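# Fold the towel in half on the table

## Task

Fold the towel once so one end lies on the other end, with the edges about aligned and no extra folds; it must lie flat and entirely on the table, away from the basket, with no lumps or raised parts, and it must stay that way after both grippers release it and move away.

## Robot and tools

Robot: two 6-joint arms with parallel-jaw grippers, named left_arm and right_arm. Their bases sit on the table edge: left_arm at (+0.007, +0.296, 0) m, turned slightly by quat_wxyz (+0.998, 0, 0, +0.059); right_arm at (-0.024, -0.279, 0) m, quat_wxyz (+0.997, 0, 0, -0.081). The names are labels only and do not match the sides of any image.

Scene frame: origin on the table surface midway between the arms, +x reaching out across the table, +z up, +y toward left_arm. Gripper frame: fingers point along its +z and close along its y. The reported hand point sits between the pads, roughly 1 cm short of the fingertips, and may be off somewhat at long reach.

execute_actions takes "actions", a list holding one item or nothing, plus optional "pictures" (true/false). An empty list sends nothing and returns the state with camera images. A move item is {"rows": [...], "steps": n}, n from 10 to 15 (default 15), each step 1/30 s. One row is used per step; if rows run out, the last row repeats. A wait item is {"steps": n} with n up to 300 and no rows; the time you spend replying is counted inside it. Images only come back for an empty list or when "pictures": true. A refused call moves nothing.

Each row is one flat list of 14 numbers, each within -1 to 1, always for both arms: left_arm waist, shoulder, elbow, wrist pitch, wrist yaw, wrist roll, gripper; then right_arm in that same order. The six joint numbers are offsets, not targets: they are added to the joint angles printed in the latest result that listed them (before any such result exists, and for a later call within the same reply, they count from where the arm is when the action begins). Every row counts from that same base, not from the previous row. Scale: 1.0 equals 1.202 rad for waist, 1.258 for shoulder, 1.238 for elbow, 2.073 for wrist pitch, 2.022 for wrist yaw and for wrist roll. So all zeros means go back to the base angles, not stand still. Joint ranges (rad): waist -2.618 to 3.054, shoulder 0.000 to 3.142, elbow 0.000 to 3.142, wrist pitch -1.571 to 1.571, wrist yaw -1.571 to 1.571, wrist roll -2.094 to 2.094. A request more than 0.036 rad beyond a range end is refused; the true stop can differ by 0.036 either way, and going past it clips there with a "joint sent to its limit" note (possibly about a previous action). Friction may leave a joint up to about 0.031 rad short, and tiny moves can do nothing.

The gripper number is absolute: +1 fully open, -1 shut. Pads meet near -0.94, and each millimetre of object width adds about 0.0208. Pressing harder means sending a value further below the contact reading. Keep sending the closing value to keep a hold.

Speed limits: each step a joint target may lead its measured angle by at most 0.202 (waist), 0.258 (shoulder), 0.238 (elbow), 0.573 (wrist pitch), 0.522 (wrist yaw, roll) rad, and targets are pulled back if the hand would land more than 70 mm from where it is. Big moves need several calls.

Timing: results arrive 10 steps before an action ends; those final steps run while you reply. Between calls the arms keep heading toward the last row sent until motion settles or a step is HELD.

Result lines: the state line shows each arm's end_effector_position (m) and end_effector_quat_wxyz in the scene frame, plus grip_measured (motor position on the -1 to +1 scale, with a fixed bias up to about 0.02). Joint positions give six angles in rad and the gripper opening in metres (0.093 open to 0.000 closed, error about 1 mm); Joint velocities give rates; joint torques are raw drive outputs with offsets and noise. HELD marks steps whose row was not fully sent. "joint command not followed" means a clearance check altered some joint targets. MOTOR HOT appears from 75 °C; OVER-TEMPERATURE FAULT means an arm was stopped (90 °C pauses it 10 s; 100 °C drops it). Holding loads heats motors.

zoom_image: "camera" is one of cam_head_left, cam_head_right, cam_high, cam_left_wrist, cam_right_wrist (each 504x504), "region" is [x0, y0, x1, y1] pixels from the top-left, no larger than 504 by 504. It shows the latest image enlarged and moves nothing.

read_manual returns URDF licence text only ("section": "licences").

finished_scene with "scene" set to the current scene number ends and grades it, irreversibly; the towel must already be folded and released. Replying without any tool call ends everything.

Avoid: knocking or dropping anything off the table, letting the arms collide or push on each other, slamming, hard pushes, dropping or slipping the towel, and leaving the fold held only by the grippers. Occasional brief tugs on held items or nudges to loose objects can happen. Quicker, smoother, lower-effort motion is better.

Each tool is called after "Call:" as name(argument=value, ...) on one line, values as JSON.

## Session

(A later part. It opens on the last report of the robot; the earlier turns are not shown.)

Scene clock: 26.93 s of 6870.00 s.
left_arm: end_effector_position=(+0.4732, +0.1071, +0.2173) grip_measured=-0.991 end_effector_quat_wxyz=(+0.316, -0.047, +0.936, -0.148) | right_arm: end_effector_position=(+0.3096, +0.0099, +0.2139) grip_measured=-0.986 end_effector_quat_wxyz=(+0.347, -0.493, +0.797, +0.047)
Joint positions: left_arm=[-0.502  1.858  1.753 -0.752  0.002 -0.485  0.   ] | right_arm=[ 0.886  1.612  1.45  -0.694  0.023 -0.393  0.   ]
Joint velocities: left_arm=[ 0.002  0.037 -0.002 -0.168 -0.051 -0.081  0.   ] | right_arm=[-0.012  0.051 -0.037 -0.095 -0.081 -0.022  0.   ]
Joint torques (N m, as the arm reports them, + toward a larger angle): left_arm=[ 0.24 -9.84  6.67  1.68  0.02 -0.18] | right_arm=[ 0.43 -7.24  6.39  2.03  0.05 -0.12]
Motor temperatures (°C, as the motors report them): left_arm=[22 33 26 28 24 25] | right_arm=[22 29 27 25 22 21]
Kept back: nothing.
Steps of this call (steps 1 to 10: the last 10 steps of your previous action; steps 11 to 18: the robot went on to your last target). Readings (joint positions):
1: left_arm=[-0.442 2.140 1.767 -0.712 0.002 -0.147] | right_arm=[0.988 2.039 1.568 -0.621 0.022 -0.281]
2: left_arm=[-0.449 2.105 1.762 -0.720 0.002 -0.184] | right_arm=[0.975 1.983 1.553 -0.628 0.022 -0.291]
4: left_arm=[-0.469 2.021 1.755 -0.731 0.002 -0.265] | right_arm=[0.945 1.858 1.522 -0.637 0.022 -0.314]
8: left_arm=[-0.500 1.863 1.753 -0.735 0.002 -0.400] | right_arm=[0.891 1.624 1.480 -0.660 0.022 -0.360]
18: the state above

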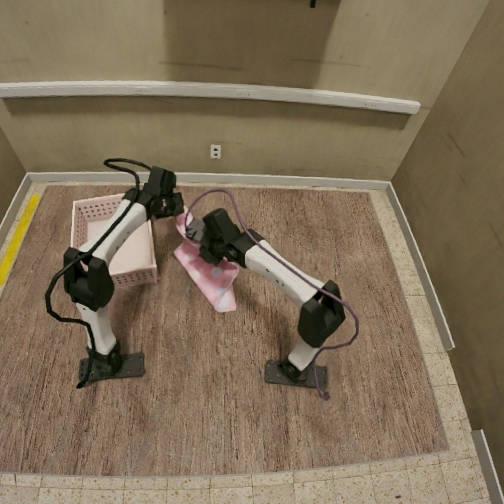

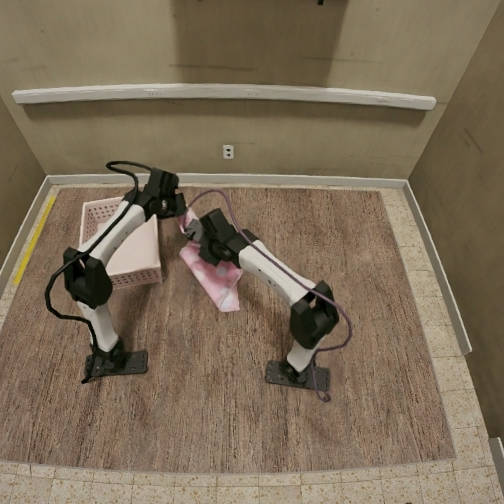

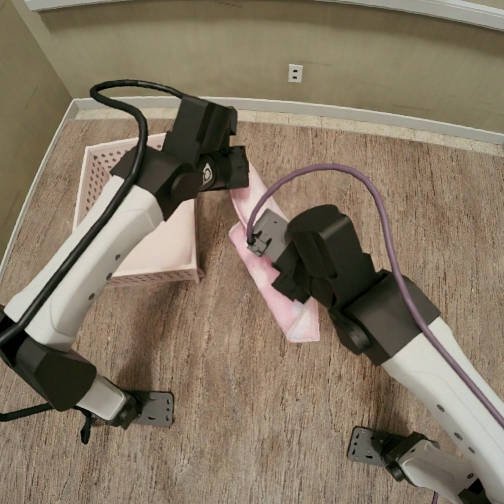

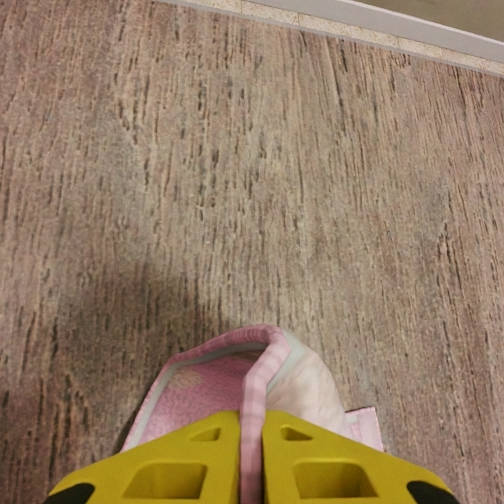

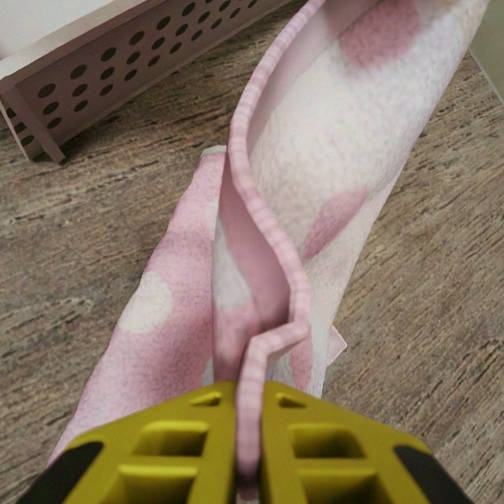

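Call:
execute_actions(actions=[{"rows": [[-0.007,-0.009,0.017,0.006,0,-0.037,-1,-0.025,0,0.03,0.005,0,-0.033,-1],[-0.015,-0.017,0.035,0.012,0,-0.073,-1,-0.05,0,0.06,0.009,0,-0.066,-1],[-0.022,-0.026,0.052,0.019,0,-0.11,-1,-0.075,0,0.09,0.014,0,-0.1,-1],[-0.03,-0.035,0.069,0.025,0,-0.147,-1,-0.1,0,0.12,0.018,0,-0.133,-1],[-0.037,-0.043,0.087,0.031,0,-0.184,-1,-0.126,0,0.149,0.023,0,-0.166,-1],[-0.044,-0.052,0.104,0.037,0,-0.22,-1,-0.151,0,0.178,0.027,0,-0.2,-1],[-0.052,-0.061,0.121,0.043,0,-0.257,-1,-0.176,0,0.208,0.032,0,-0.232,-1],[-0.059,-0.069,0.139,0.05,0,-0.294,-1,-0.201,0,0.238,0.036,0,-0.266,-1],[-0.067,-0.078,0.156,0.056,0,-0.33,-1,-0.226,0,0.268,0.041,0,-0.3,-1],[-0.074,-0.087,0.173,0.062,0,-0.367,-1,-0.251,0,0.297,0.045,0,-0.332,-1],[-0.081,-0.095,0.191,0.068,0,-0.404,-1,-0.276,0,0.327,0.05,0,-0.365,-1],[-0.089,-0.104,0.208,0.074,0,-0.44,-1,-0.302,0,0.357,0.054,0,-0.4,-1],[-0.096,-0.113,0.225,0.081,0,-0.478,-1,-0.327,0,0.387,0.059,0,-0.432,-1],[-0.104,-0.121,0.243,0.087,0,-0.514,-1,-0.352,0,0.416,0.063,0,-0.465,-1],[-0.111,-0.13,0.26,0.093,0,-0.551,-1,-0.377,0,0.446,0.068,0,-0.498,-1]], "steps": 15}])

Call:
execute_actions(actions=[{"steps": 40}], pictures=true)

Scene clock: 28.50 s of 6870.00 s.
left_arm: end_effector_position=(+0.4750, +0.0982, +0.2328) grip_measured=-0.991 end_effector_quat_wxyz=(+0.317, -0.116, +0.923, -0.184) | right_arm: end_effector_position=(+0.3391, -0.0101, +0.2395) grip_measured=-0.986 end_effector_quat_wxyz=(+0.374, -0.514, +0.772, +0.012)
Joint positions: left_arm=[-0.517  1.858  1.79  -0.752  0.002 -0.65   0.   ] | right_arm=[ 0.808  1.623  1.529 -0.71   0.018 -0.537  0.   ]
Joint velocities: left_arm=[-0.208 -0.032  0.515  0.125  0.022 -1.341  0.   ] | right_arm=[-0.852  0.022  0.921  0.037 -0.022 -1.121  0.   ]
Joint torques (N m, as the arm reports them, + toward a larger angle): left_arm=[ -1.48 -14.26  11.84   2.18   0.01  -0.08] | right_arm=[-0.96 -8.36 10.16  2.42  0.1  -0.07]
Motor temperatures (°C, as the motors report them): left_arm=[22 33 26 28 24 25] | right_arm=[22 30 28 25 22 21]
Steps of this call (steps 1 to 30: the robot went on to your last target; steps 31 to 42: nothing new was sent; steps 43 to 47: the first 5 steps of this action). Readings (joint positions):
43: left_arm=[-0.502 1.858 1.753 -0.754 0.002 -0.505] | right_arm=[0.884 1.613 1.449 -0.700 0.022 -0.407]
44: left_arm=[-0.503 1.858 1.756 -0.754 0.002 -0.527] | right_arm=[0.875 1.614 1.456 -0.705 0.021 -0.428]
46: left_arm=[-0.510 1.858 1.773 -0.754 0.002 -0.601] | right_arm=[0.837 1.621 1.499 -0.711 0.019 -0.497]
47: the state above

Scene clock: 29.83 s of 6870.00 s.
left_arm: end_effector_position=(+0.4369, +0.0494, +0.4720) grip_measured=-0.992 end_effector_quat_wxyz=(+0.309, -0.395, +0.666, -0.552) | right_arm: end_effector_position=(+0.4348, -0.1565, +0.4761) grip_measured=-0.986 end_effector_quat_wxyz=(-0.533, +0.567, -0.525, +0.345)
Joint positions: left_arm=[-0.636  1.692  2.063 -0.571  0.007 -1.596  0.   ] | right_arm=[ 0.431  1.611  1.986 -0.569  0.018 -1.395  0.   ]
Joint velocities: left_arm=[-0.002  0.012 -0.007 -0.007  0.022 -0.051  0.   ] | right_arm=[-0.002 -0.002 -0.007  0.037 -0.022 -0.066  0.   ]
Joint torques (N m, as the arm reports them, + toward a larger angle): left_arm=[ 0.03 -7.53  8.69  2.18  0.01 -0.07] | right_arm=[ 0.28 -6.43  7.58  2.58  0.1  -0.07]
Motor temperatures (°C, as the motors report them): left_arm=[22 33 26 29 24 25] | right_arm=[22 30 28 25 22 21]
Kept back: nothing.
Steps of this call (steps 1 to 10: the last 10 steps of your previous action; steps 11 to 40: the robot went on to your last target). Readings (joint positions):
1: left_arm=[-0.525 1.854 1.808 -0.747 0.002 -0.700] | right_arm=[0.777 1.623 1.562 -0.705 0.018 -0.581]
2: left_arm=[-0.535 1.848 1.826 -0.740 0.002 -0.751] | right_arm=[0.745 1.623 1.597 -0.699 0.018 -0.626]
4: left_arm=[-0.553 1.829 1.864 -0.723 0.002 -0.856] | right_arm=[0.683 1.623 1.670 -0.682 0.019 -0.727]
8: left_arm=[-0.587 1.782 1.945 -0.681 0.002 -1.088] | right_arm=[0.563 1.623 1.816 -0.649 0.019 -0.953]
40: the state above

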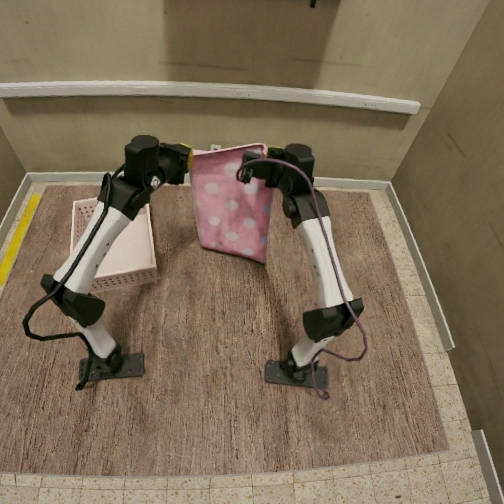

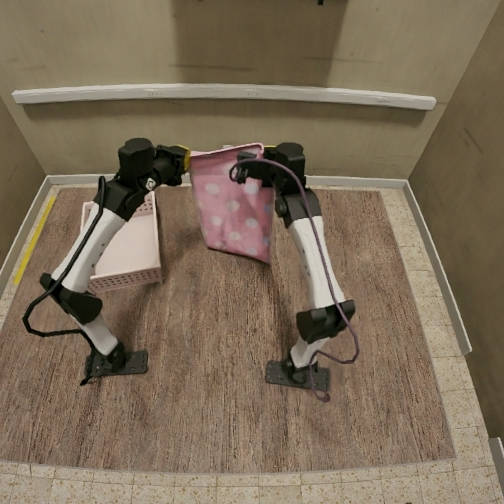

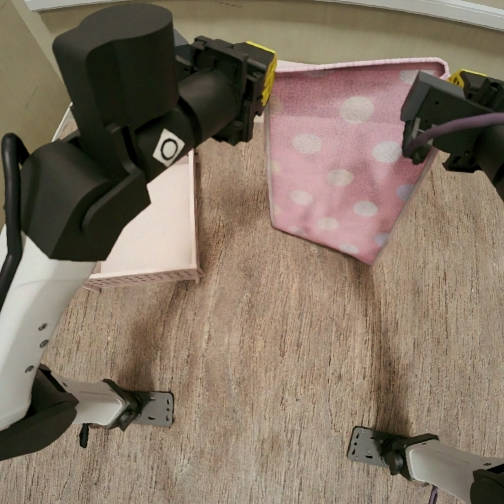

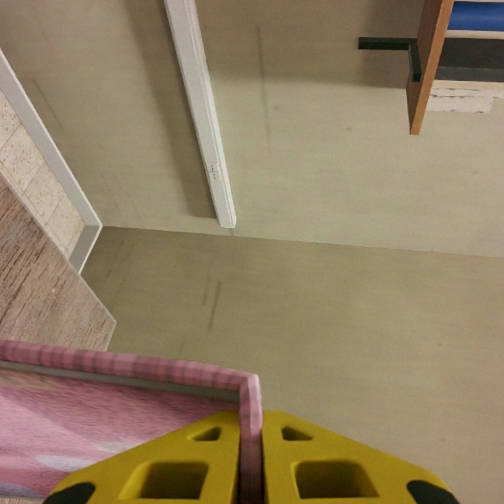

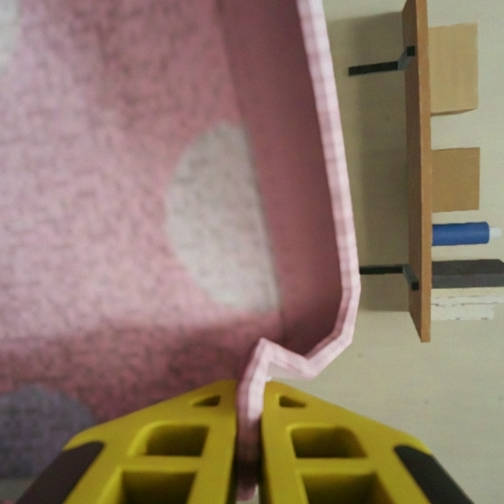

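Call:
zoom_image(camera="cam_head_left", region=[160, 130, 310, 280])

Region (160, 130, 310, 280) of cam_head_left's 504x504 image, scaled by 3.360, with more detail than that image has.

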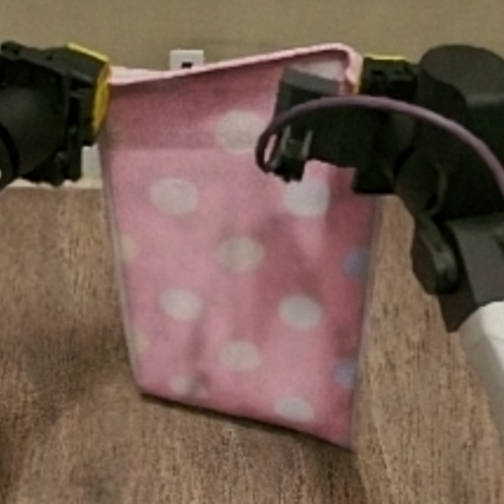

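Call:
execute_actions(actions=[{"rows": [[-0.011,-0.018,-0.032,-0.016,0,-0.01,-1,0.007,-0.02,-0.033,-0.018,0,0.007,-1],[-0.022,-0.035,-0.064,-0.033,0,-0.02,-1,0.014,-0.04,-0.066,-0.035,0,0.014,-1],[-0.033,-0.053,-0.096,-0.049,0,-0.03,-1,0.021,-0.06,-0.099,-0.052,0,0.021,-1],[-0.044,-0.07,-0.128,-0.066,0,-0.04,-1,0.028,-0.08,-0.132,-0.07,0,0.028,-1],[-0.055,-0.088,-0.16,-0.082,0,-0.05,-1,0.035,-0.1,-0.165,-0.088,0,0.035,-1],[-0.067,-0.106,-0.192,-0.098,0,-0.06,-1,0.041,-0.119,-0.198,-0.105,0,0.042,-1],[-0.078,-0.123,-0.224,-0.115,0,-0.07,-1,0.048,-0.139,-0.231,-0.122,0,0.049,-1],[-0.089,-0.141,-0.256,-0.131,0,-0.08,-1,0.055,-0.158,-0.264,-0.14,0,0.056,-1],[-0.1,-0.158,-0.288,-0.148,0,-0.09,-1,0.062,-0.178,-0.297,-0.158,0,0.063,-1],[-0.111,-0.176,-0.32,-0.164,0,-0.1,-1,0.069,-0.198,-0.33,-0.175,0,0.07,-1]], "steps": 15}])

Call:
execute_actions(actions=[{"steps": 20}], pictures=true)

Scene clock: 32.53 s of 6870.00 s.
left_arm: end_effector_position=(+0.4174, +0.0430, +0.4354) grip_measured=-0.992 end_effector_quat_wxyz=(+0.268, -0.416, +0.693, -0.525) | right_arm: end_effector_position=(+0.4163, -0.1526, +0.4377) grip_measured=-0.986 end_effector_quat_wxyz=(-0.502, +0.591, -0.550, +0.310)
Joint positions: left_arm=[-0.668  1.636  1.948 -0.623  0.007 -1.637  0.   ] | right_arm=[ 0.45   1.545  1.866 -0.63   0.018 -1.368  0.   ]
Joint velocities: left_arm=[-0.383 -0.574 -1.092 -0.725  0.007 -0.432  0.   ] | right_arm=[ 0.247 -0.667 -1.155 -0.842 -0.022  0.212  0.   ]
Joint torques (N m, as the arm reports them, + toward a larger angle): left_arm=[-1.18 -8.96  6.47  1.95  0.05 -0.11] | right_arm=[ 0.98 -7.59  5.51  2.37  0.07  0.06]
Motor temperatures (°C, as the motors report them): left_arm=[22 33 27 30 24 25] | right_arm=[22 30 28 26 22 21]
Steps of this call (steps 1 to 15: the robot went on to your last target; steps 16 to 76: nothing new was sent; steps 77 to 81: the first 5 steps of this action). Readings (joint positions):
77: left_arm=[-0.637 1.691 2.059 -0.572 0.007 -1.599] | right_arm=[0.431 1.610 1.983 -0.571 0.018 -1.394]
78: left_arm=[-0.640 1.685 2.046 -0.575 0.007 -1.604] | right_arm=[0.433 1.602 1.968 -0.575 0.018 -1.390]
80: left_arm=[-0.655 1.655 1.986 -0.601 0.007 -1.624] | right_arm=[0.443 1.568 1.905 -0.604 0.018 -1.377]
81: the state above

Scene clock: 33.20 s of 6870.00 s.
left_arm: end_effector_position=(+0.3348, +0.0457, +0.3198) grip_measured=-0.992 end_effector_quat_wxyz=(+0.138, -0.492, +0.768, -0.387) | right_arm: end_effector_position=(+0.3347, -0.1536, +0.3201) grip_measured=-0.986 end_effector_quat_wxyz=(-0.362, +0.655, -0.636, +0.188)
Joint positions: left_arm=[-0.766  1.499  1.681 -0.905  0.008 -1.791  0.   ] | right_arm=[ 0.508  1.386  1.591 -0.935  0.018 -1.263  0.   ]
Joint velocities: left_arm=[-0.022 -0.027  0.002  0.022  0.022 -0.007  0.   ] | right_arm=[ 0.002 -0.027 -0.002  0.037 -0.037 -0.037  0.   ]
Joint torques (N m, as the arm reports them, + toward a larger angle): left_arm=[-0.19 -8.49  6.63  1.7   0.02 -0.08] | right_arm=[ 0.61 -6.57  5.71  2.06  0.05  0.06]
Motor temperatures (°C, as the motors report them): left_arm=[22 33 27 30 24 25] | right_arm=[22 30 28 26 22 21]
Kept back: nothing.
Steps of this call (steps 1 to 10: the last 10 steps of your previous action; steps 11 to 20: the robot went on to your last target). Readings (joint positions):
1: left_arm=[-0.681 1.615 1.909 -0.649 0.007 -1.651] | right_arm=[0.458 1.522 1.825 -0.659 0.018 -1.358]
2: left_arm=[-0.697 1.594 1.868 -0.678 0.007 -1.667] | right_arm=[0.467 1.498 1.783 -0.690 0.018 -1.348]
4: left_arm=[-0.727 1.553 1.787 -0.740 0.007 -1.701] | right_arm=[0.484 1.449 1.700 -0.757 0.018 -1.325]
8: left_arm=[-0.766 1.500 1.686 -0.863 0.008 -1.757] | right_arm=[0.508 1.388 1.595 -0.890 0.018 -1.289]
20: the state above

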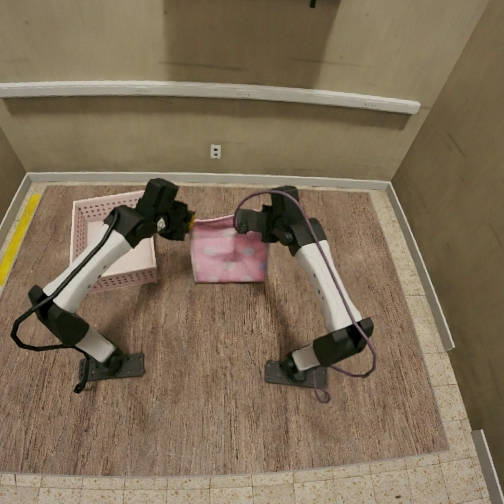

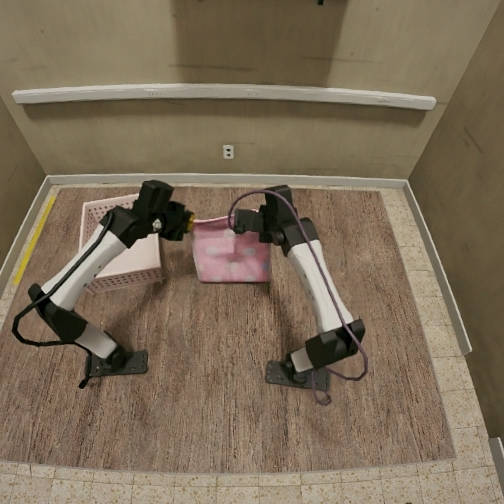

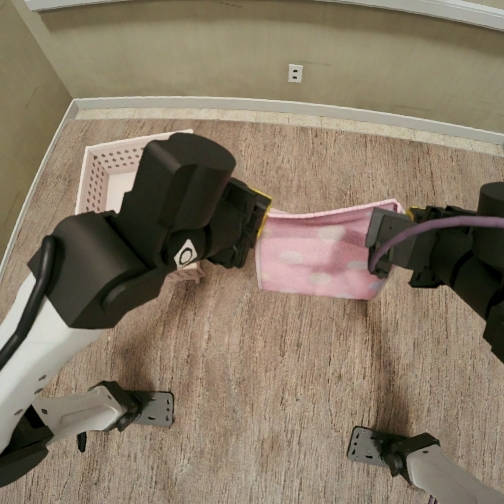

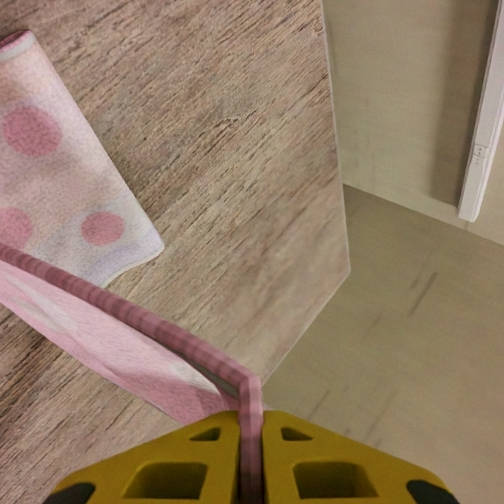

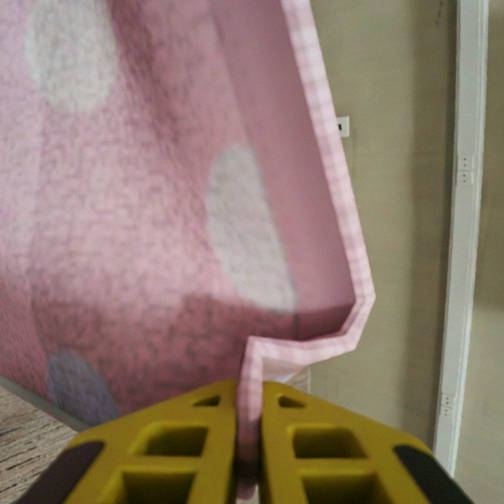

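Call:
execute_actions(actions=[{"rows": [[-0.021,-0.017,-0.016,-0.014,0,-0.01,-1,0.015,-0.022,-0.017,-0.016,0,0.008,-1],[-0.041,-0.034,-0.031,-0.027,0,-0.02,-1,0.03,-0.045,-0.034,-0.032,0,0.015,-1],[-0.062,-0.05,-0.047,-0.041,0,-0.03,-1,0.045,-0.067,-0.051,-0.048,0,0.022,-1],[-0.083,-0.067,-0.062,-0.055,0,-0.04,-1,0.06,-0.09,-0.068,-0.064,0,0.03,-1],[-0.104,-0.084,-0.078,-0.068,0,-0.05,-1,0.075,-0.112,-0.086,-0.08,0,0.038,-1],[-0.124,-0.101,-0.093,-0.082,0,-0.06,-1,0.09,-0.134,-0.103,-0.095,0,0.045,-1],[-0.145,-0.118,-0.109,-0.096,0,-0.07,-1,0.105,-0.157,-0.12,-0.111,0,0.052,-1],[-0.166,-0.134,-0.124,-0.11,0,-0.08,-1,0.12,-0.179,-0.137,-0.127,0,0.06,-1],[-0.186,-0.151,-0.14,-0.123,0,-0.09,-1,0.135,-0.202,-0.154,-0.143,0,0.068,-1],[-0.207,-0.168,-0.155,-0.137,0,-0.1,-1,0.15,-0.224,-0.171,-0.159,0,0.075,-1]], "steps": 15}])

Call:
execute_actions(actions=[{"steps": 20}], pictures=true)

Scene clock: 34.43 s of 6870.00 s.
left_arm: end_effector_position=(+0.3028, +0.0361, +0.3076) grip_measured=-0.992 end_effector_quat_wxyz=(+0.110, -0.487, +0.783, -0.371) | right_arm: end_effector_position=(+0.3048, -0.1458, +0.3077) grip_measured=-0.986 end_effector_quat_wxyz=(-0.347, +0.669, -0.637, +0.164)
Joint positions: left_arm=[-0.836  1.458  1.633 -0.95   0.005 -1.833  0.   ] | right_arm=[ 0.558  1.324  1.532 -0.991  0.02  -1.234  0.   ]
Joint velocities: left_arm=[-0.755 -0.515 -0.545 -0.637  0.007 -0.403  0.   ] | right_arm=[ 0.535 -0.769 -0.618 -0.711  0.007  0.374  0.   ]
Joint torques (N m, as the arm reports them, + toward a larger angle): left_arm=[-0.86 -8.38  6.64  1.54  0.04 -0.13] | right_arm=[ 0.72 -6.73  5.86  1.92  0.04  0.03]
Motor temperatures (°C, as the motors report them): left_arm=[22 33 27 30 24 25] | right_arm=[22 30 28 26 22 21]
Steps of this call (steps 1 to 15: the robot went on to your last target; steps 16 to 32: nothing new was sent; steps 33 to 37: the first 5 steps of this action). Readings (joint positions):
33: left_arm=[-0.769 1.499 1.681 -0.908 0.007 -1.796] | right_arm=[0.509 1.386 1.591 -0.938 0.018 -1.260]
34: left_arm=[-0.776 1.496 1.677 -0.912 0.007 -1.802] | right_arm=[0.515 1.381 1.585 -0.943 0.019 -1.257]
36: left_arm=[-0.810 1.475 1.651 -0.932 0.005 -1.821] | right_arm=[0.540 1.349 1.553 -0.969 0.020 -1.243]
37: the state above

Scene clock: 35.10 s of 6870.00 s.
left_arm: end_effector_position=(+0.2019, +0.0503, +0.2799) grip_measured=-0.992 end_effector_quat_wxyz=(+0.034, -0.494, +0.816, -0.298) | right_arm: end_effector_position=(+0.2006, -0.1550, +0.2773) grip_measured=-0.986 end_effector_quat_wxyz=(-0.280, +0.696, -0.654, +0.096)
Joint positions: left_arm=[-1.012  1.298  1.514 -1.177  0.01  -1.987  0.   ] | right_arm=[ 0.681  1.107  1.398 -1.261  0.019 -1.122  0.   ]
Joint velocities: left_arm=[-0.002 -0.007  0.002 -0.022 -0.037 -0.037  0.   ] | right_arm=[-0.007  0.002 -0.022 -0.037  0.037 -0.007  0.   ]
Joint torques (N m, as the arm reports them, + toward a larger angle): left_arm=[-0.29 -4.67  5.25  1.31 -0.02 -0.09] | right_arm=[ 0.73 -2.11  4.73  1.64  0.04  0.05]
Motor temperatures (°C, as the motors report them): left_arm=[22 33 27 30 24 25] | right_arm=[22 30 28 26 22 21]
Kept back: nothing.
Steps of this call (steps 1 to 10: the last 10 steps of your previous action; steps 11 to 20: the robot went on to your last target). Readings (joint positions):
1: left_arm=[-0.864 1.439 1.613 -0.971 0.005 -1.848] | right_arm=[0.578 1.295 1.510 -1.018 0.020 -1.223]
2: left_arm=[-0.892 1.417 1.594 -0.995 0.006 -1.863] | right_arm=[0.598 1.264 1.489 -1.046 0.020 -1.213]
4: left_arm=[-0.946 1.371 1.556 -1.045 0.007 -1.897] | right_arm=[0.636 1.201 1.450 -1.105 0.019 -1.188]
8: left_arm=[-1.011 1.303 1.514 -1.140 0.010 -1.952] | right_arm=[0.681 1.112 1.405 -1.217 0.019 -1.149]
20: the state above

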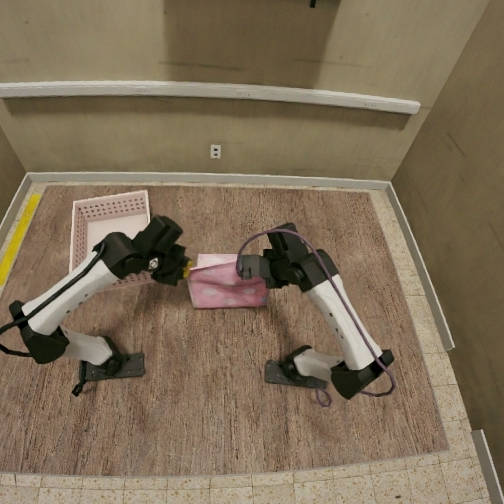

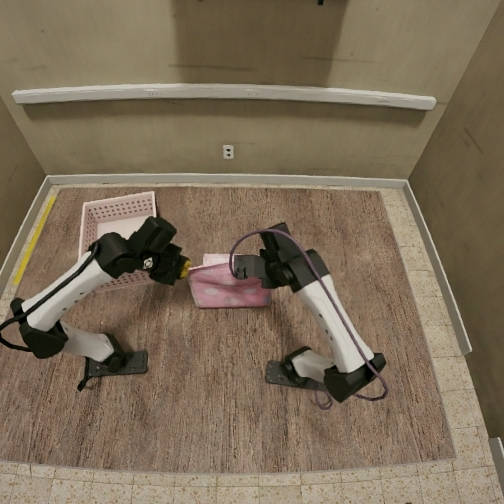

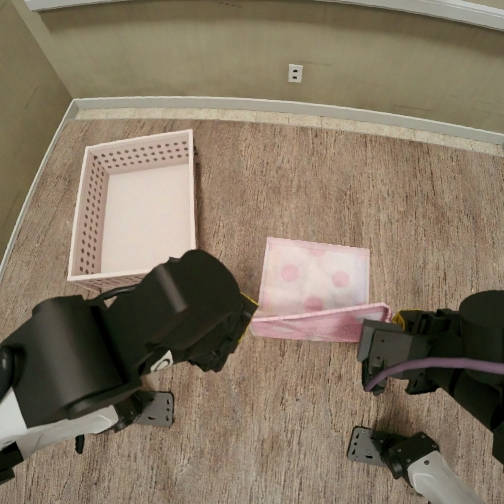

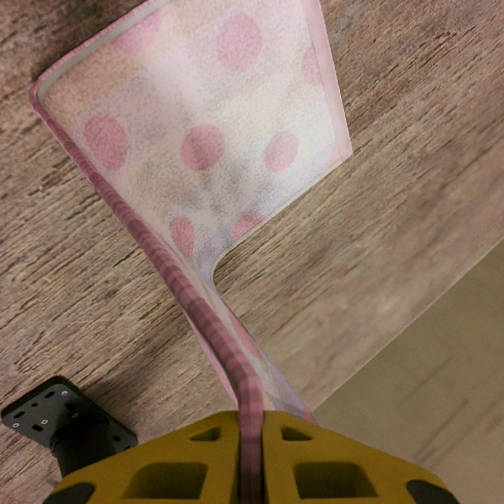

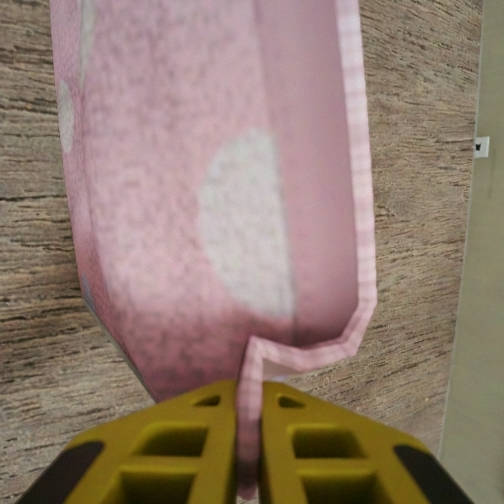

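Call:
execute_actions(actions=[{"rows": [[0.016,0.03,0.011,0,0,0,-1,-0.011,0.035,0.01,0.005,0,0,-1],[0.033,0.06,0.022,0,0,0,-1,-0.023,0.07,0.019,0.01,0,-0.01,-1],[0.049,0.09,0.033,0,0,0,-1,-0.034,0.105,0.029,0.016,0,-0.01,-1],[0.065,0.12,0.044,0,0,0,-1,-0.046,0.14,0.038,0.021,0,-0.02,-1],[0.082,0.15,0.055,0.005,0,0,-1,-0.057,0.175,0.048,0.026,0,-0.02,-1],[0.098,0.18,0.065,0.005,0,0,-1,-0.068,0.21,0.057,0.031,0,-0.03,-1],[0.114,0.21,0.076,0.01,0,0,-1,-0.08,0.245,0.067,0.036,0,-0.03,-1],[0.13,0.24,0.087,0.01,0,0,-1,-0.091,0.28,0.076,0.042,0,-0.04,-1],[0.147,0.27,0.098,0.01,0,0,-1,-0.103,0.315,0.086,0.047,0,-0.04,-1],[0.163,0.3,0.109,0.01,0,0,-1,-0.114,0.35,0.095,0.052,0,-0.04,-1]], "steps": 15}])

Call:
execute_actions(actions=[{"rows": [[0.011,0.029,0.02,0.008,0,0,-1,-0.007,0.032,0.02,0.009,0,0,-1],[0.021,0.058,0.028,0.016,0,0,-1,-0.013,0.064,0.03,0.019,0,-0.01,-1],[0.032,0.086,0.036,0.023,0,0,-1,-0.02,0.097,0.039,0.028,0,-0.01,-1],[0.042,0.115,0.044,0.031,0,0,-1,-0.026,0.129,0.048,0.037,0,-0.02,-1],[0.053,0.144,0.052,0.039,0,0,-1,-0.033,0.161,0.057,0.047,0,-0.02,-1],[0.064,0.173,0.06,0.047,0,0,-1,-0.039,0.193,0.066,0.056,0,-0.03,-1],[0.074,0.202,0.068,0.055,0,0,-1,-0.046,0.225,0.075,0.065,0,-0.03,-1],[0.085,0.23,0.077,0.062,0,0,-1,-0.052,0.258,0.085,0.074,0,-0.04,-1],[0.095,0.259,0.085,0.07,0,0,-1,-0.059,0.29,0.094,0.084,0,-0.04,-1],[0.106,0.288,0.093,0.078,0,0,-1,-0.065,0.322,0.103,0.093,0,-0.04,-1]], "steps": 15}])

Call:
execute_actions(actions=[{"steps": 20}], pictures=true)

Scene clock: 37.13 s of 6870.00 s.
left_arm: end_effector_position=(+0.2257, +0.0487, +0.2655) grip_measured=-0.992 end_effector_quat_wxyz=(+0.037, -0.522, +0.808, -0.270) | right_arm: end_effector_position=(+0.2230, -0.1534, +0.2600) grip_measured=-0.986 end_effector_quat_wxyz=(-0.241, +0.698, -0.668, +0.091)
Joint positions: left_arm=[-0.958  1.385  1.548 -1.181  0.012 -1.989  0.   ] | right_arm=[ 0.645  1.218  1.425 -1.257  0.017 -1.137  0.   ]
Joint velocities: left_arm=[ 0.535  1.043  0.379  0.139 -0.051 -0.037  0.   ] | right_arm=[-0.388  1.292  0.31   0.212  0.022 -0.11   0.   ]
Joint torques (N m, as the arm reports them, + toward a larger angle): left_arm=[ 1.13 -1.8   8.5   1.41  0.03 -0.07] | right_arm=[-0.57 -0.31  7.21  1.78  0.04 -0.1 ]
Motor temperatures (°C, as the motors report them): left_arm=[22 33 27 30 24 25] | right_arm=[22 30 28 26 22 21]
Steps of this call (steps 1 to 15: the robot went on to your last target; steps 16 to 56: nothing new was sent; steps 57 to 61: the first 5 steps of this action). Readings (joint positions):
57: left_arm=[-1.010 1.300 1.514 -1.178 0.010 -1.989] | right_arm=[0.681 1.111 1.398 -1.262 0.019 -1.120]
58: left_arm=[-1.004 1.308 1.516 -1.179 0.011 -1.989] | right_arm=[0.678 1.121 1.399 -1.263 0.018 -1.123]
60: left_arm=[-0.976 1.351 1.535 -1.182 0.012 -1.989] | right_arm=[0.658 1.176 1.414 -1.262 0.017 -1.132]
61: the state above

Scene clock: 37.63 s of 6870.00 s.
left_arm: end_effector_position=(+0.3159, +0.0461, +0.1705) grip_measured=-0.992 end_effector_quat_wxyz=(+0.030, -0.603, +0.783, -0.151) | right_arm: end_effector_position=(+0.3147, -0.1495, +0.1652) grip_measured=-0.986 end_effector_quat_wxyz=(-0.121, +0.702, -0.699, +0.062)
Joint positions: left_arm=[-0.792  1.774  1.65  -1.137  0.013 -1.989  0.   ] | right_arm=[ 0.537  1.669  1.518 -1.147  0.017 -1.203  0.   ]
Joint velocities: left_arm=[ 0.33   0.945  0.305  0.388 -0.007  0.037  0.   ] | right_arm=[-0.198  1.136  0.31   0.52   0.037 -0.066  0.   ]
Joint torques (N m, as the arm reports them, + toward a larger angle): left_arm=[ 1.57 -5.04  8.3   0.95  0.02 -0.08] | right_arm=[-0.96 -4.25  7.23  1.08  0.03 -0.11]
Motor temperatures (°C, as the motors report them): left_arm=[22 33 27 30 24 25] | right_arm=[22 30 28 26 22 21]
Steps of this call (steps 1 to 10: the last 10 steps of your previous action; steps 11 to 15: the first 5 steps of this action, its rows measured from where the robot was after step 10). Readings (joint positions):
10: left_arm=[-0.818 1.696 1.613 -1.159 0.012 -1.989] | right_arm=[0.550 1.571 1.477 -1.171 0.017 -1.188]
11: left_arm=[-0.818 1.698 1.613 -1.158 0.013 -1.989] | right_arm=[0.550 1.572 1.478 -1.170 0.017 -1.188]
12: left_arm=[-0.816 1.704 1.618 -1.157 0.013 -1.989] | right_arm=[0.550 1.581 1.483 -1.170 0.017 -1.191]
14: left_arm=[-0.803 1.743 1.639 -1.148 0.013 -1.989] | right_arm=[0.543 1.631 1.506 -1.160 0.017 -1.199]
15: the state above

Scene clock: 38.30 s of 6870.00 s.
left_arm: end_effector_position=(+0.3781, +0.0507, +0.0728) grip_measured=-0.992 end_effector_quat_wxyz=(+0.018, -0.645, +0.758, -0.096) | right_arm: end_effector_position=(+0.3729, -0.1506, +0.0703) grip_measured=-0.986 end_effector_quat_wxyz=(-0.071, +0.707, -0.702, +0.042)
Joint positions: left_arm=[-0.694  2.078  1.705 -1.002  0.02  -1.989  0.   ] | right_arm=[ 0.481  1.996  1.578 -0.988  0.011 -1.261  0.   ]
Joint velocities: left_arm=[-0.007 -0.012  0.002  0.066  0.051  0.022  0.   ] | right_arm=[-0.007  0.002 -0.027 -0.007 -0.037 -0.066  0.   ]
Joint torques (N m, as the arm reports them, + toward a larger angle): left_arm=[  0.22 -12.89   9.55   0.71  -0.05  -0.1 ] | right_arm=[ -0.52 -11.24   8.26   0.85   0.08  -0.14]
Motor temperatures (°C, as the motors report them): left_arm=[22 33 27 30 24 25] | right_arm=[22 30 28 26 22 21]
Kept back: nothing.
Steps of this call (steps 1 to 10: the last 10 steps of your previous action; steps 11 to 20: the robot went on to your last target). Readings (joint positions):
1: left_arm=[-0.779 1.811 1.661 -1.124 0.013 -1.989] | right_arm=[0.529 1.712 1.528 -1.131 0.017 -1.210]
2: left_arm=[-0.765 1.852 1.670 -1.108 0.013 -1.989] | right_arm=[0.521 1.758 1.538 -1.112 0.017 -1.217]
4: left_arm=[-0.737 1.938 1.685 -1.077 0.013 -1.989] | right_arm=[0.504 1.854 1.555 -1.075 0.017 -1.232]
8: left_arm=[-0.697 2.070 1.697 -1.022 0.015 -1.989] | right_arm=[0.482 1.991 1.568 -1.012 0.016 -1.249]
20: the state above

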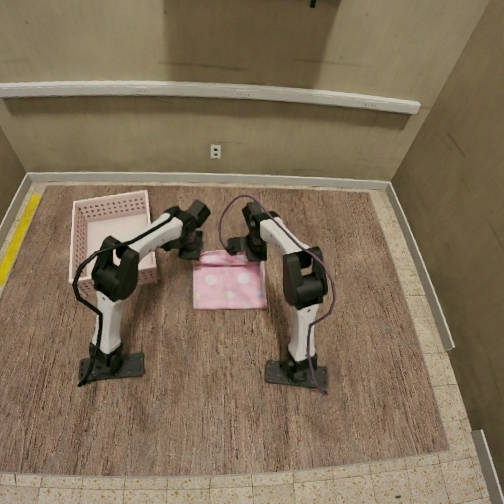

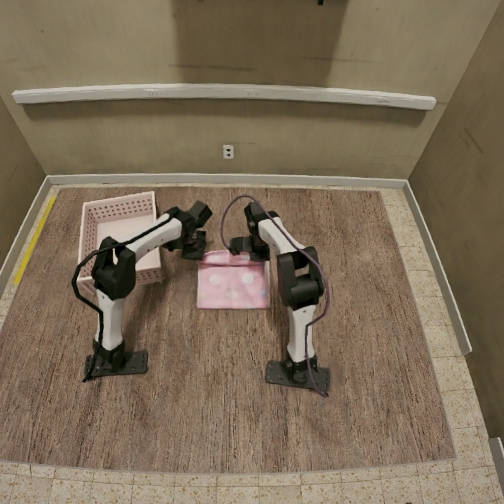

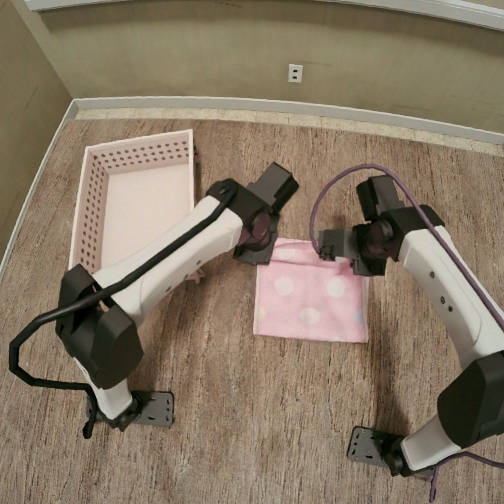

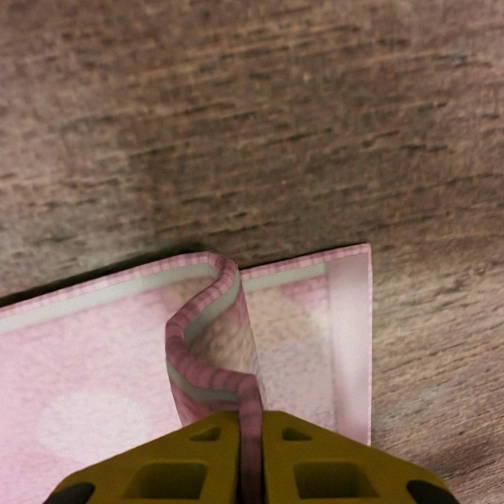

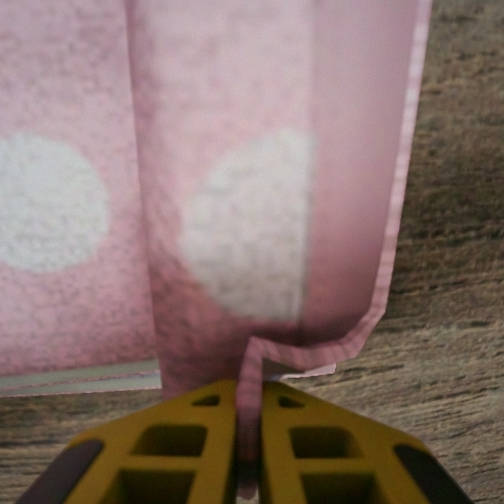

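Call:
execute_actions(actions=[{"rows": [[-0.01,-0.034,-0.005,-0.008,0,0,-1,0.005,-0.037,-0.006,-0.008,0,0,-1],[-0.02,-0.067,-0.01,-0.015,0,0,-1,0.01,-0.074,-0.011,-0.016,0,0,-1],[-0.031,-0.101,-0.015,-0.023,0,0,-1,0.016,-0.112,-0.017,-0.024,0,0,-1],[-0.041,-0.134,-0.02,-0.03,0,0,-1,0.021,-0.149,-0.022,-0.032,0,0,-1],[-0.051,-0.168,-0.025,-0.038,0,0,-1,0.026,-0.186,-0.028,-0.04,0,0,-1],[-0.061,-0.202,-0.03,-0.046,0,0,-1,0.031,-0.223,-0.033,-0.048,0,0,-1],[-0.071,-0.235,-0.035,-0.053,0,0,-1,0.036,-0.26,-0.039,-0.056,0,0,-1],[-0.082,-0.269,-0.04,-0.061,0,0,-1,0.042,-0.298,-0.044,-0.064,0,0,-1],[-0.092,-0.302,-0.045,-0.068,0,0,-1,0.047,-0.335,-0.05,-0.072,0,0,-1],[-0.102,-0.336,-0.05,-0.076,0,0,-1,0.052,-0.372,-0.055,-0.08,0,0,-1]], "steps": 15}])

Call:
execute_actions(actions=[{"steps": 12}])

Scene clock: 40.30 s of 6870.00 s.
left_arm: end_effector_position=(+0.3662, +0.0460, +0.1019) grip_measured=-0.992 end_effector_quat_wxyz=(+0.023, -0.634, +0.764, -0.118) | right_arm: end_effector_position=(+0.3622, -0.1497, +0.1019) grip_measured=-0.986 end_effector_quat_wxyz=(-0.094, +0.709, -0.697, +0.053)
Joint positions: left_arm=[-0.718  1.995  1.688 -1.023  0.02  -1.989  0.   ] | right_arm=[ 0.491  1.895  1.555 -1.015  0.011 -1.262  0.   ]
Joint velocities: left_arm=[-0.325 -1.082 -0.183 -0.388  0.007 -0.037  0.   ] | right_arm=[ 0.159 -1.277 -0.212 -0.418  0.066 -0.066  0.   ]
Joint torques (N m, as the arm reports them, + toward a larger angle): left_arm=[ -1.55 -15.78   7.41   0.67   0.01  -0.11] | right_arm=[  1.11 -13.51   6.53   0.82   0.04  -0.06]
Motor temperatures (°C, as the motors report them): left_arm=[22 34 27 29 24 25] | right_arm=[22 31 28 26 22 21]
Steps of this call (steps 1 to 15: the robot went on to your last target; steps 16 to 55: nothing new was sent; steps 56 to 60: the first 5 steps of this action). Readings (joint positions):
56: left_arm=[-0.695 2.077 1.705 -1.002 0.020 -1.989] | right_arm=[0.481 1.994 1.578 -0.989 0.011 -1.262]
57: left_arm=[-0.697 2.070 1.705 -1.004 0.020 -1.989] | right_arm=[0.482 1.985 1.577 -0.991 0.011 -1.262]
59: left_arm=[-0.708 2.030 1.695 -1.013 0.020 -1.989] | right_arm=[0.486 1.935 1.563 -1.003 0.011 -1.262]
60: the state above

Scene clock: 40.70 s of 6870.00 s.
left_arm: end_effector_position=(+0.3028, +0.0420, +0.2326) grip_measured=-0.992 end_effector_quat_wxyz=(+0.044, -0.581, +0.778, -0.235) | right_arm: end_effector_position=(+0.3083, -0.1501, +0.2284) grip_measured=-0.986 end_effector_quat_wxyz=(-0.208, +0.709, -0.665, +0.105)
Joint positions: left_arm=[-0.818  1.63   1.672 -1.13   0.02  -1.989  0.   ] | right_arm=[ 0.539  1.507  1.538 -1.131  0.011 -1.262  0.   ]
Joint velocities: left_arm=[ 0.002  0.125 -0.11  -0.095  0.007 -0.037  0.   ] | right_arm=[-0.002  0.139 -0.125 -0.168 -0.037 -0.007  0.   ]
Joint torques (N m, as the arm reports them, + toward a larger angle): left_arm=[ 0.14 -5.95  5.67  1.09  0.02 -0.09] | right_arm=[ 0.53 -4.7   5.12  1.37  0.03 -0.04]
Motor temperatures (°C, as the motors report them): left_arm=[22 34 27 29 24 25] | right_arm=[22 31 28 26 22 21]
Kept back: nothing.
Steps of this call (steps 1 to 10: the last 10 steps of your previous action; steps 11 to 12: the robot went on to your last target). Readings (joint positions):
1: left_arm=[-0.731 1.953 1.682 -1.035 0.020 -1.989] | right_arm=[0.497 1.847 1.549 -1.028 0.011 -1.262]
2: left_arm=[-0.745 1.906 1.679 -1.048 0.020 -1.989] | right_arm=[0.504 1.794 1.546 -1.041 0.011 -1.262]
4: left_arm=[-0.777 1.804 1.676 -1.071 0.020 -1.989] | right_arm=[0.519 1.682 1.545 -1.066 0.011 -1.262]
8: left_arm=[-0.818 1.641 1.676 -1.108 0.020 -1.989] | right_arm=[0.539 1.513 1.545 -1.107 0.011 -1.262]
12: the state above

Call:
execute_actions(actions=[{"rows": [[-0.026,-0.023,-0.024,-0.007,0,0,-1,0.02,-0.033,-0.025,-0.011,0,0.01,-1],[-0.053,-0.047,-0.047,-0.013,0,0,-1,0.041,-0.065,-0.049,-0.022,0,0.02,-1],[-0.079,-0.07,-0.07,-0.02,0,0,-1,0.061,-0.098,-0.074,-0.033,0,0.03,-1],[-0.106,-0.094,-0.094,-0.026,0,0,-1,0.081,-0.13,-0.098,-0.044,0,0.04,-1],[-0.132,-0.117,-0.118,-0.033,0,0,-1,0.102,-0.163,-0.123,-0.055,0,0.05,-1],[-0.158,-0.14,-0.141,-0.039,0,0,-1,0.122,-0.196,-0.147,-0.065,0,0.06,-1],[-0.185,-0.164,-0.165,-0.046,0,0,-1,0.142,-0.228,-0.172,-0.076,0,0.07,-1],[-0.211,-0.187,-0.188,-0.052,0,0,-1,0.162,-0.261,-0.196,-0.087,0,0.08,-1],[-0.238,-0.211,-0.212,-0.059,0,0,-1,0.183,-0.293,-0.22,-0.098,0,0.09,-1],[-0.264,-0.234,-0.235,-0.065,0,0,-1,0.203,-0.326,-0.245,-0.109,0,0.1,-1]], "steps": 15}])

Call:
execute_actions(actions=[{"steps": 20}], pictures=true)

Scene clock: 41.50 s of 6870.00 s.
left_arm: end_effector_position=(+0.2626, +0.0345, +0.2237) grip_measured=-0.992 end_effector_quat_wxyz=(+0.032, -0.549, +0.806, -0.217) | right_arm: end_effector_position=(+0.2688, -0.1420, +0.2239) grip_measured=-0.986 end_effector_quat_wxyz=(-0.200, +0.721, -0.657, +0.089)
Joint positions: left_arm=[-0.907  1.566  1.587 -1.15   0.016 -1.989  0.   ] | right_arm=[ 0.609  1.407  1.444 -1.167  0.014 -1.221  0.   ]
Joint velocities: left_arm=[-1.009 -0.877 -0.774 -0.256 -0.051 -0.051  0.   ] | right_arm=[ 0.779 -1.223 -0.808 -0.432 -0.066  0.374  0.   ]
Joint torques (N m, as the arm reports them, + toward a larger angle): left_arm=[-0.88 -9.22  6.45  0.91  0.04 -0.1 ] | right_arm=[ 0.62 -7.22  5.8   1.12  0.01  0.02]
Motor temperatures (°C, as the motors report them): left_arm=[22 34 27 29 24 25] | right_arm=[22 31 28 26 22 21]
Steps of this call (steps 1 to 19: the robot went on to your last target; steps 20 to 24: the first 5 steps of this action). Readings (joint positions):
20: left_arm=[-0.821 1.644 1.661 -1.149 0.020 -1.989] | right_arm=[0.541 1.518 1.525 -1.151 0.011 -1.260]
21: left_arm=[-0.830 1.636 1.654 -1.145 0.018 -1.989] | right_arm=[0.548 1.506 1.516 -1.149 0.013 -1.254]
23: left_arm=[-0.874 1.595 1.614 -1.146 0.016 -1.989] | right_arm=[0.583 1.448 1.472 -1.156 0.014 -1.234]
24: the state above

Scene clock: 42.17 s of 6870.00 s.
left_arm: end_effector_position=(+0.1558, +0.0471, +0.2197) grip_measured=-0.992 end_effector_quat_wxyz=(+0.001, -0.457, +0.870, -0.187) | right_arm: end_effector_position=(+0.1581, -0.1534, +0.2203) grip_measured=-0.986 end_effector_quat_wxyz=(-0.181, +0.732, -0.655, +0.047)
Joint positions: left_arm=[-1.135  1.343  1.402 -1.254  0.024 -1.989  0.   ] | right_arm=[ 0.776  1.096  1.253 -1.352  0.01  -1.07   0.   ]
Joint velocities: left_arm=[-0.002 -0.002 -0.002  0.037 -0.095  0.037  0.   ] | right_arm=[-0.007 -0.002  0.007 -0.007 -0.007 -0.007  0.   ]
Joint torques (N m, as the arm reports them, + toward a larger angle): left_arm=[-0.03 -4.9   5.57  0.92 -0.04 -0.07] | right_arm=[ 0.67 -1.73  4.77  1.18  0.05  0.02]
Motor temperatures (°C, as the motors report them): left_arm=[22 34 27 29 24 25] | right_arm=[22 30 28 26 22 21]
Kept back: nothing.
Steps of this call (steps 1 to 10: the last 10 steps of your previous action; steps 11 to 20: the robot went on to your last target). Readings (joint positions):
1: left_arm=[-0.944 1.534 1.560 -1.157 0.016 -1.989] | right_arm=[0.637 1.362 1.417 -1.182 0.014 -1.207]
2: left_arm=[-0.981 1.501 1.532 -1.166 0.017 -1.989] | right_arm=[0.665 1.315 1.389 -1.199 0.013 -1.192]
4: left_arm=[-1.052 1.434 1.477 -1.187 0.019 -1.989] | right_arm=[0.717 1.220 1.335 -1.238 0.013 -1.159]
8: left_arm=[-1.134 1.346 1.409 -1.242 0.024 -1.989] | right_arm=[0.776 1.100 1.265 -1.328 0.010 -1.107]
20: the state above

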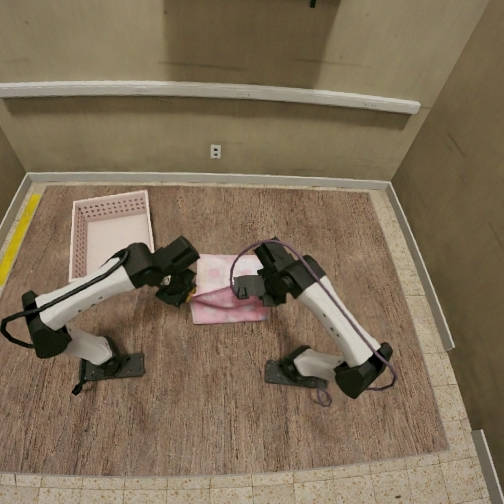

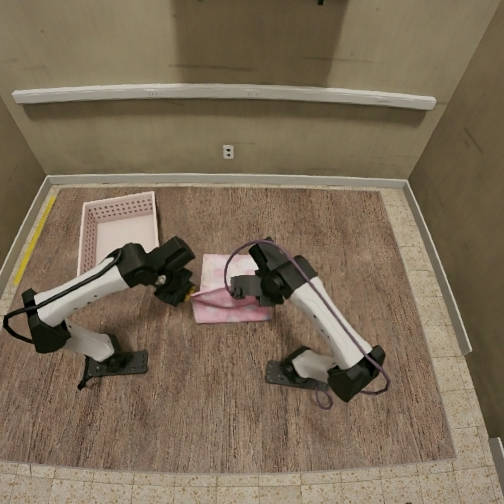

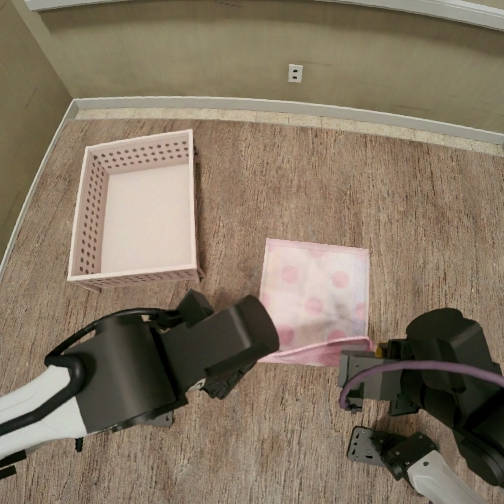

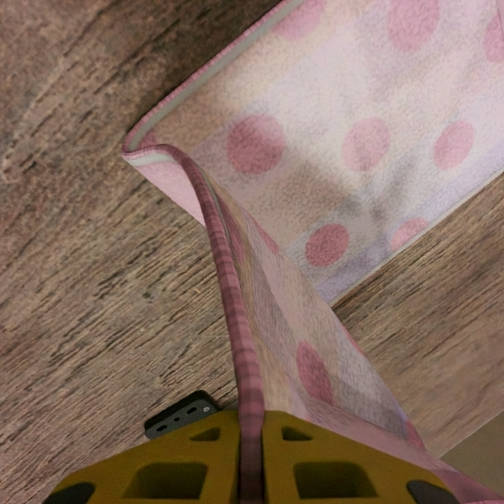

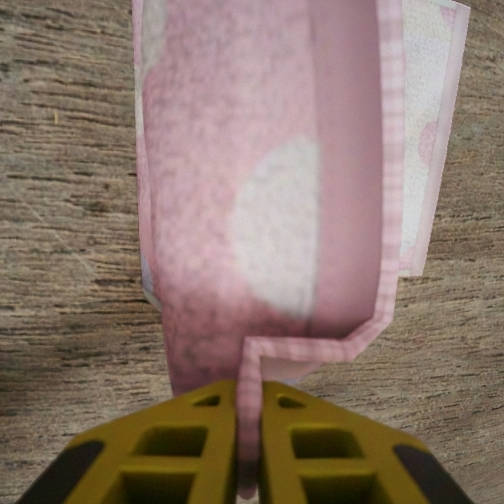

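Call:
execute_actions(actions=[{"rows": [[0.018,0.028,0.02,0.006,0,0,-1,-0.013,0.035,0.022,0.009,0,-0.005,-1],[0.037,0.057,0.033,0.012,0,0,-1,-0.025,0.07,0.036,0.018,0,-0.01,-1],[0.055,0.085,0.046,0.018,0,0,-1,-0.038,0.105,0.05,0.026,0,-0.015,-1],[0.073,0.114,0.059,0.024,0,0,-1,-0.051,0.14,0.064,0.035,0,-0.02,-1],[0.092,0.142,0.072,0.03,0,0,-1,-0.064,0.175,0.078,0.044,0,-0.025,-1],[0.11,0.17,0.085,0.037,0,0,-1,-0.076,0.21,0.092,0.053,0,-0.03,-1],[0.128,0.199,0.098,0.043,0,0,-1,-0.089,0.245,0.106,0.062,0,-0.035,-1],[0.147,0.227,0.111,0.049,0,0,-1,-0.102,0.28,0.12,0.07,0,-0.04,-1],[0.165,0.256,0.124,0.055,0,0,-1,-0.114,0.315,0.134,0.079,0,-0.045,-1],[0.184,0.284,0.137,0.061,0,0,-1,-0.127,0.35,0.148,0.088,0,-0.05,-1],[0.202,0.312,0.15,0.067,0,0,-1,-0.14,0.385,0.161,0.097,0,-0.055,-1],[0.22,0.341,0.163,0.073,0,0,-1,-0.152,0.42,0.175,0.106,0,-0.06,-1],[0.239,0.369,0.176,0.079,0,0,-1,-0.165,0.455,0.188,0.114,0,-0.065,-1],[0.257,0.398,0.189,0.085,0,0,-1,-0.178,0.49,0.202,0.123,0,-0.07,-1],[0.275,0.426,0.202,0.092,0,0,-1,-0.19,0.525,0.215,0.132,0,-0.075,-1]], "steps": 15}])

Call:
execute_actions(actions=[{"steps": 18}])

Scene clock: 43.50 s of 6870.00 s.
left_arm: end_effector_position=(+0.1809, +0.0419, +0.2118) grip_measured=-0.992 end_effector_quat_wxyz=(+0.004, -0.485, +0.857, -0.172) | right_arm: end_effector_position=(+0.1814, -0.1494, +0.2121) grip_measured=-0.986 end_effector_quat_wxyz=(-0.152, +0.728, -0.667, +0.045)
Joint positions: left_arm=[-1.073  1.428  1.449 -1.246  0.027 -1.989  0.   ] | right_arm=[ 0.734  1.214  1.302 -1.34   0.009 -1.088  0.   ]
Joint velocities: left_arm=[ 0.613  0.989  0.476  0.271  0.007 -0.037  0.   ] | right_arm=[-0.413  1.297  0.491  0.374  0.007 -0.168  0.   ]
Joint torques (N m, as the arm reports them, + toward a larger angle): left_arm=[ 1.13 -2.44  8.66  1.14 -0.01 -0.08] | right_arm=[-0.59 -0.79  7.37  1.42  0.03 -0.11]
Motor temperatures (°C, as the motors report them): left_arm=[22 33 27 29 24 25] | right_arm=[22 30 28 25 22 21]
Steps of this call (steps 1 to 15: the robot went on to your last target; steps 16 to 35: nothing new was sent; steps 36 to 40: the first 5 steps of this action). Readings (joint positions):
36: left_arm=[-1.133 1.345 1.402 -1.254 0.025 -1.989] | right_arm=[0.775 1.100 1.253 -1.352 0.010 -1.069]
37: left_arm=[-1.126 1.353 1.406 -1.255 0.026 -1.989] | right_arm=[0.770 1.112 1.258 -1.353 0.009 -1.072]
39: left_arm=[-1.094 1.396 1.432 -1.252 0.027 -1.989] | right_arm=[0.748 1.172 1.285 -1.349 0.009 -1.082]
40: the state above

Scene clock: 44.10 s of 6870.00 s.
left_arm: end_effector_position=(+0.3207, +0.0354, +0.1216) grip_measured=-0.992 end_effector_quat_wxyz=(+0.013, -0.603, +0.790, -0.111) | right_arm: end_effector_position=(+0.3197, -0.1415, +0.1229) grip_measured=-0.986 end_effector_quat_wxyz=(-0.084, +0.712, -0.696, +0.042)
Joint positions: left_arm=[-0.8    1.889  1.623 -1.082  0.027 -1.989  0.   ] | right_arm=[ 0.549  1.772  1.488 -1.099  0.01  -1.208  0.   ]
Joint velocities: left_arm=[-0.007 -0.007  0.051  0.095 -0.051 -0.007  0.   ] | right_arm=[-0.027  0.012  0.022  0.066  0.022 -0.037  0.   ]
Joint torques (N m, as the arm reports them, + toward a larger angle): left_arm=[ -0.33 -10.63   9.88   0.83   0.    -0.09] | right_arm=[ 0.05 -9.08  8.61  0.87  0.04 -0.14]
Motor temperatures (°C, as the motors report them): left_arm=[22 33 27 29 24 25] | right_arm=[22 30 28 25 22 21]
Kept back: nothing.
Steps of this call (steps 1 to 10: the last 10 steps of your previous action; steps 11 to 18: the robot went on to your last target). Readings (joint positions):
1: left_arm=[-1.050 1.465 1.465 -1.236 0.027 -1.989] | right_arm=[0.719 1.261 1.320 -1.326 0.009 -1.096]
2: left_arm=[-1.028 1.505 1.480 -1.224 0.027 -1.989] | right_arm=[0.703 1.310 1.336 -1.309 0.009 -1.103]
4: left_arm=[-0.983 1.586 1.509 -1.200 0.027 -1.989] | right_arm=[0.673 1.408 1.368 -1.273 0.009 -1.119]
8: left_arm=[-0.895 1.740 1.569 -1.151 0.027 -1.989] | right_arm=[0.613 1.591 1.432 -1.201 0.009 -1.155]
18: the state above


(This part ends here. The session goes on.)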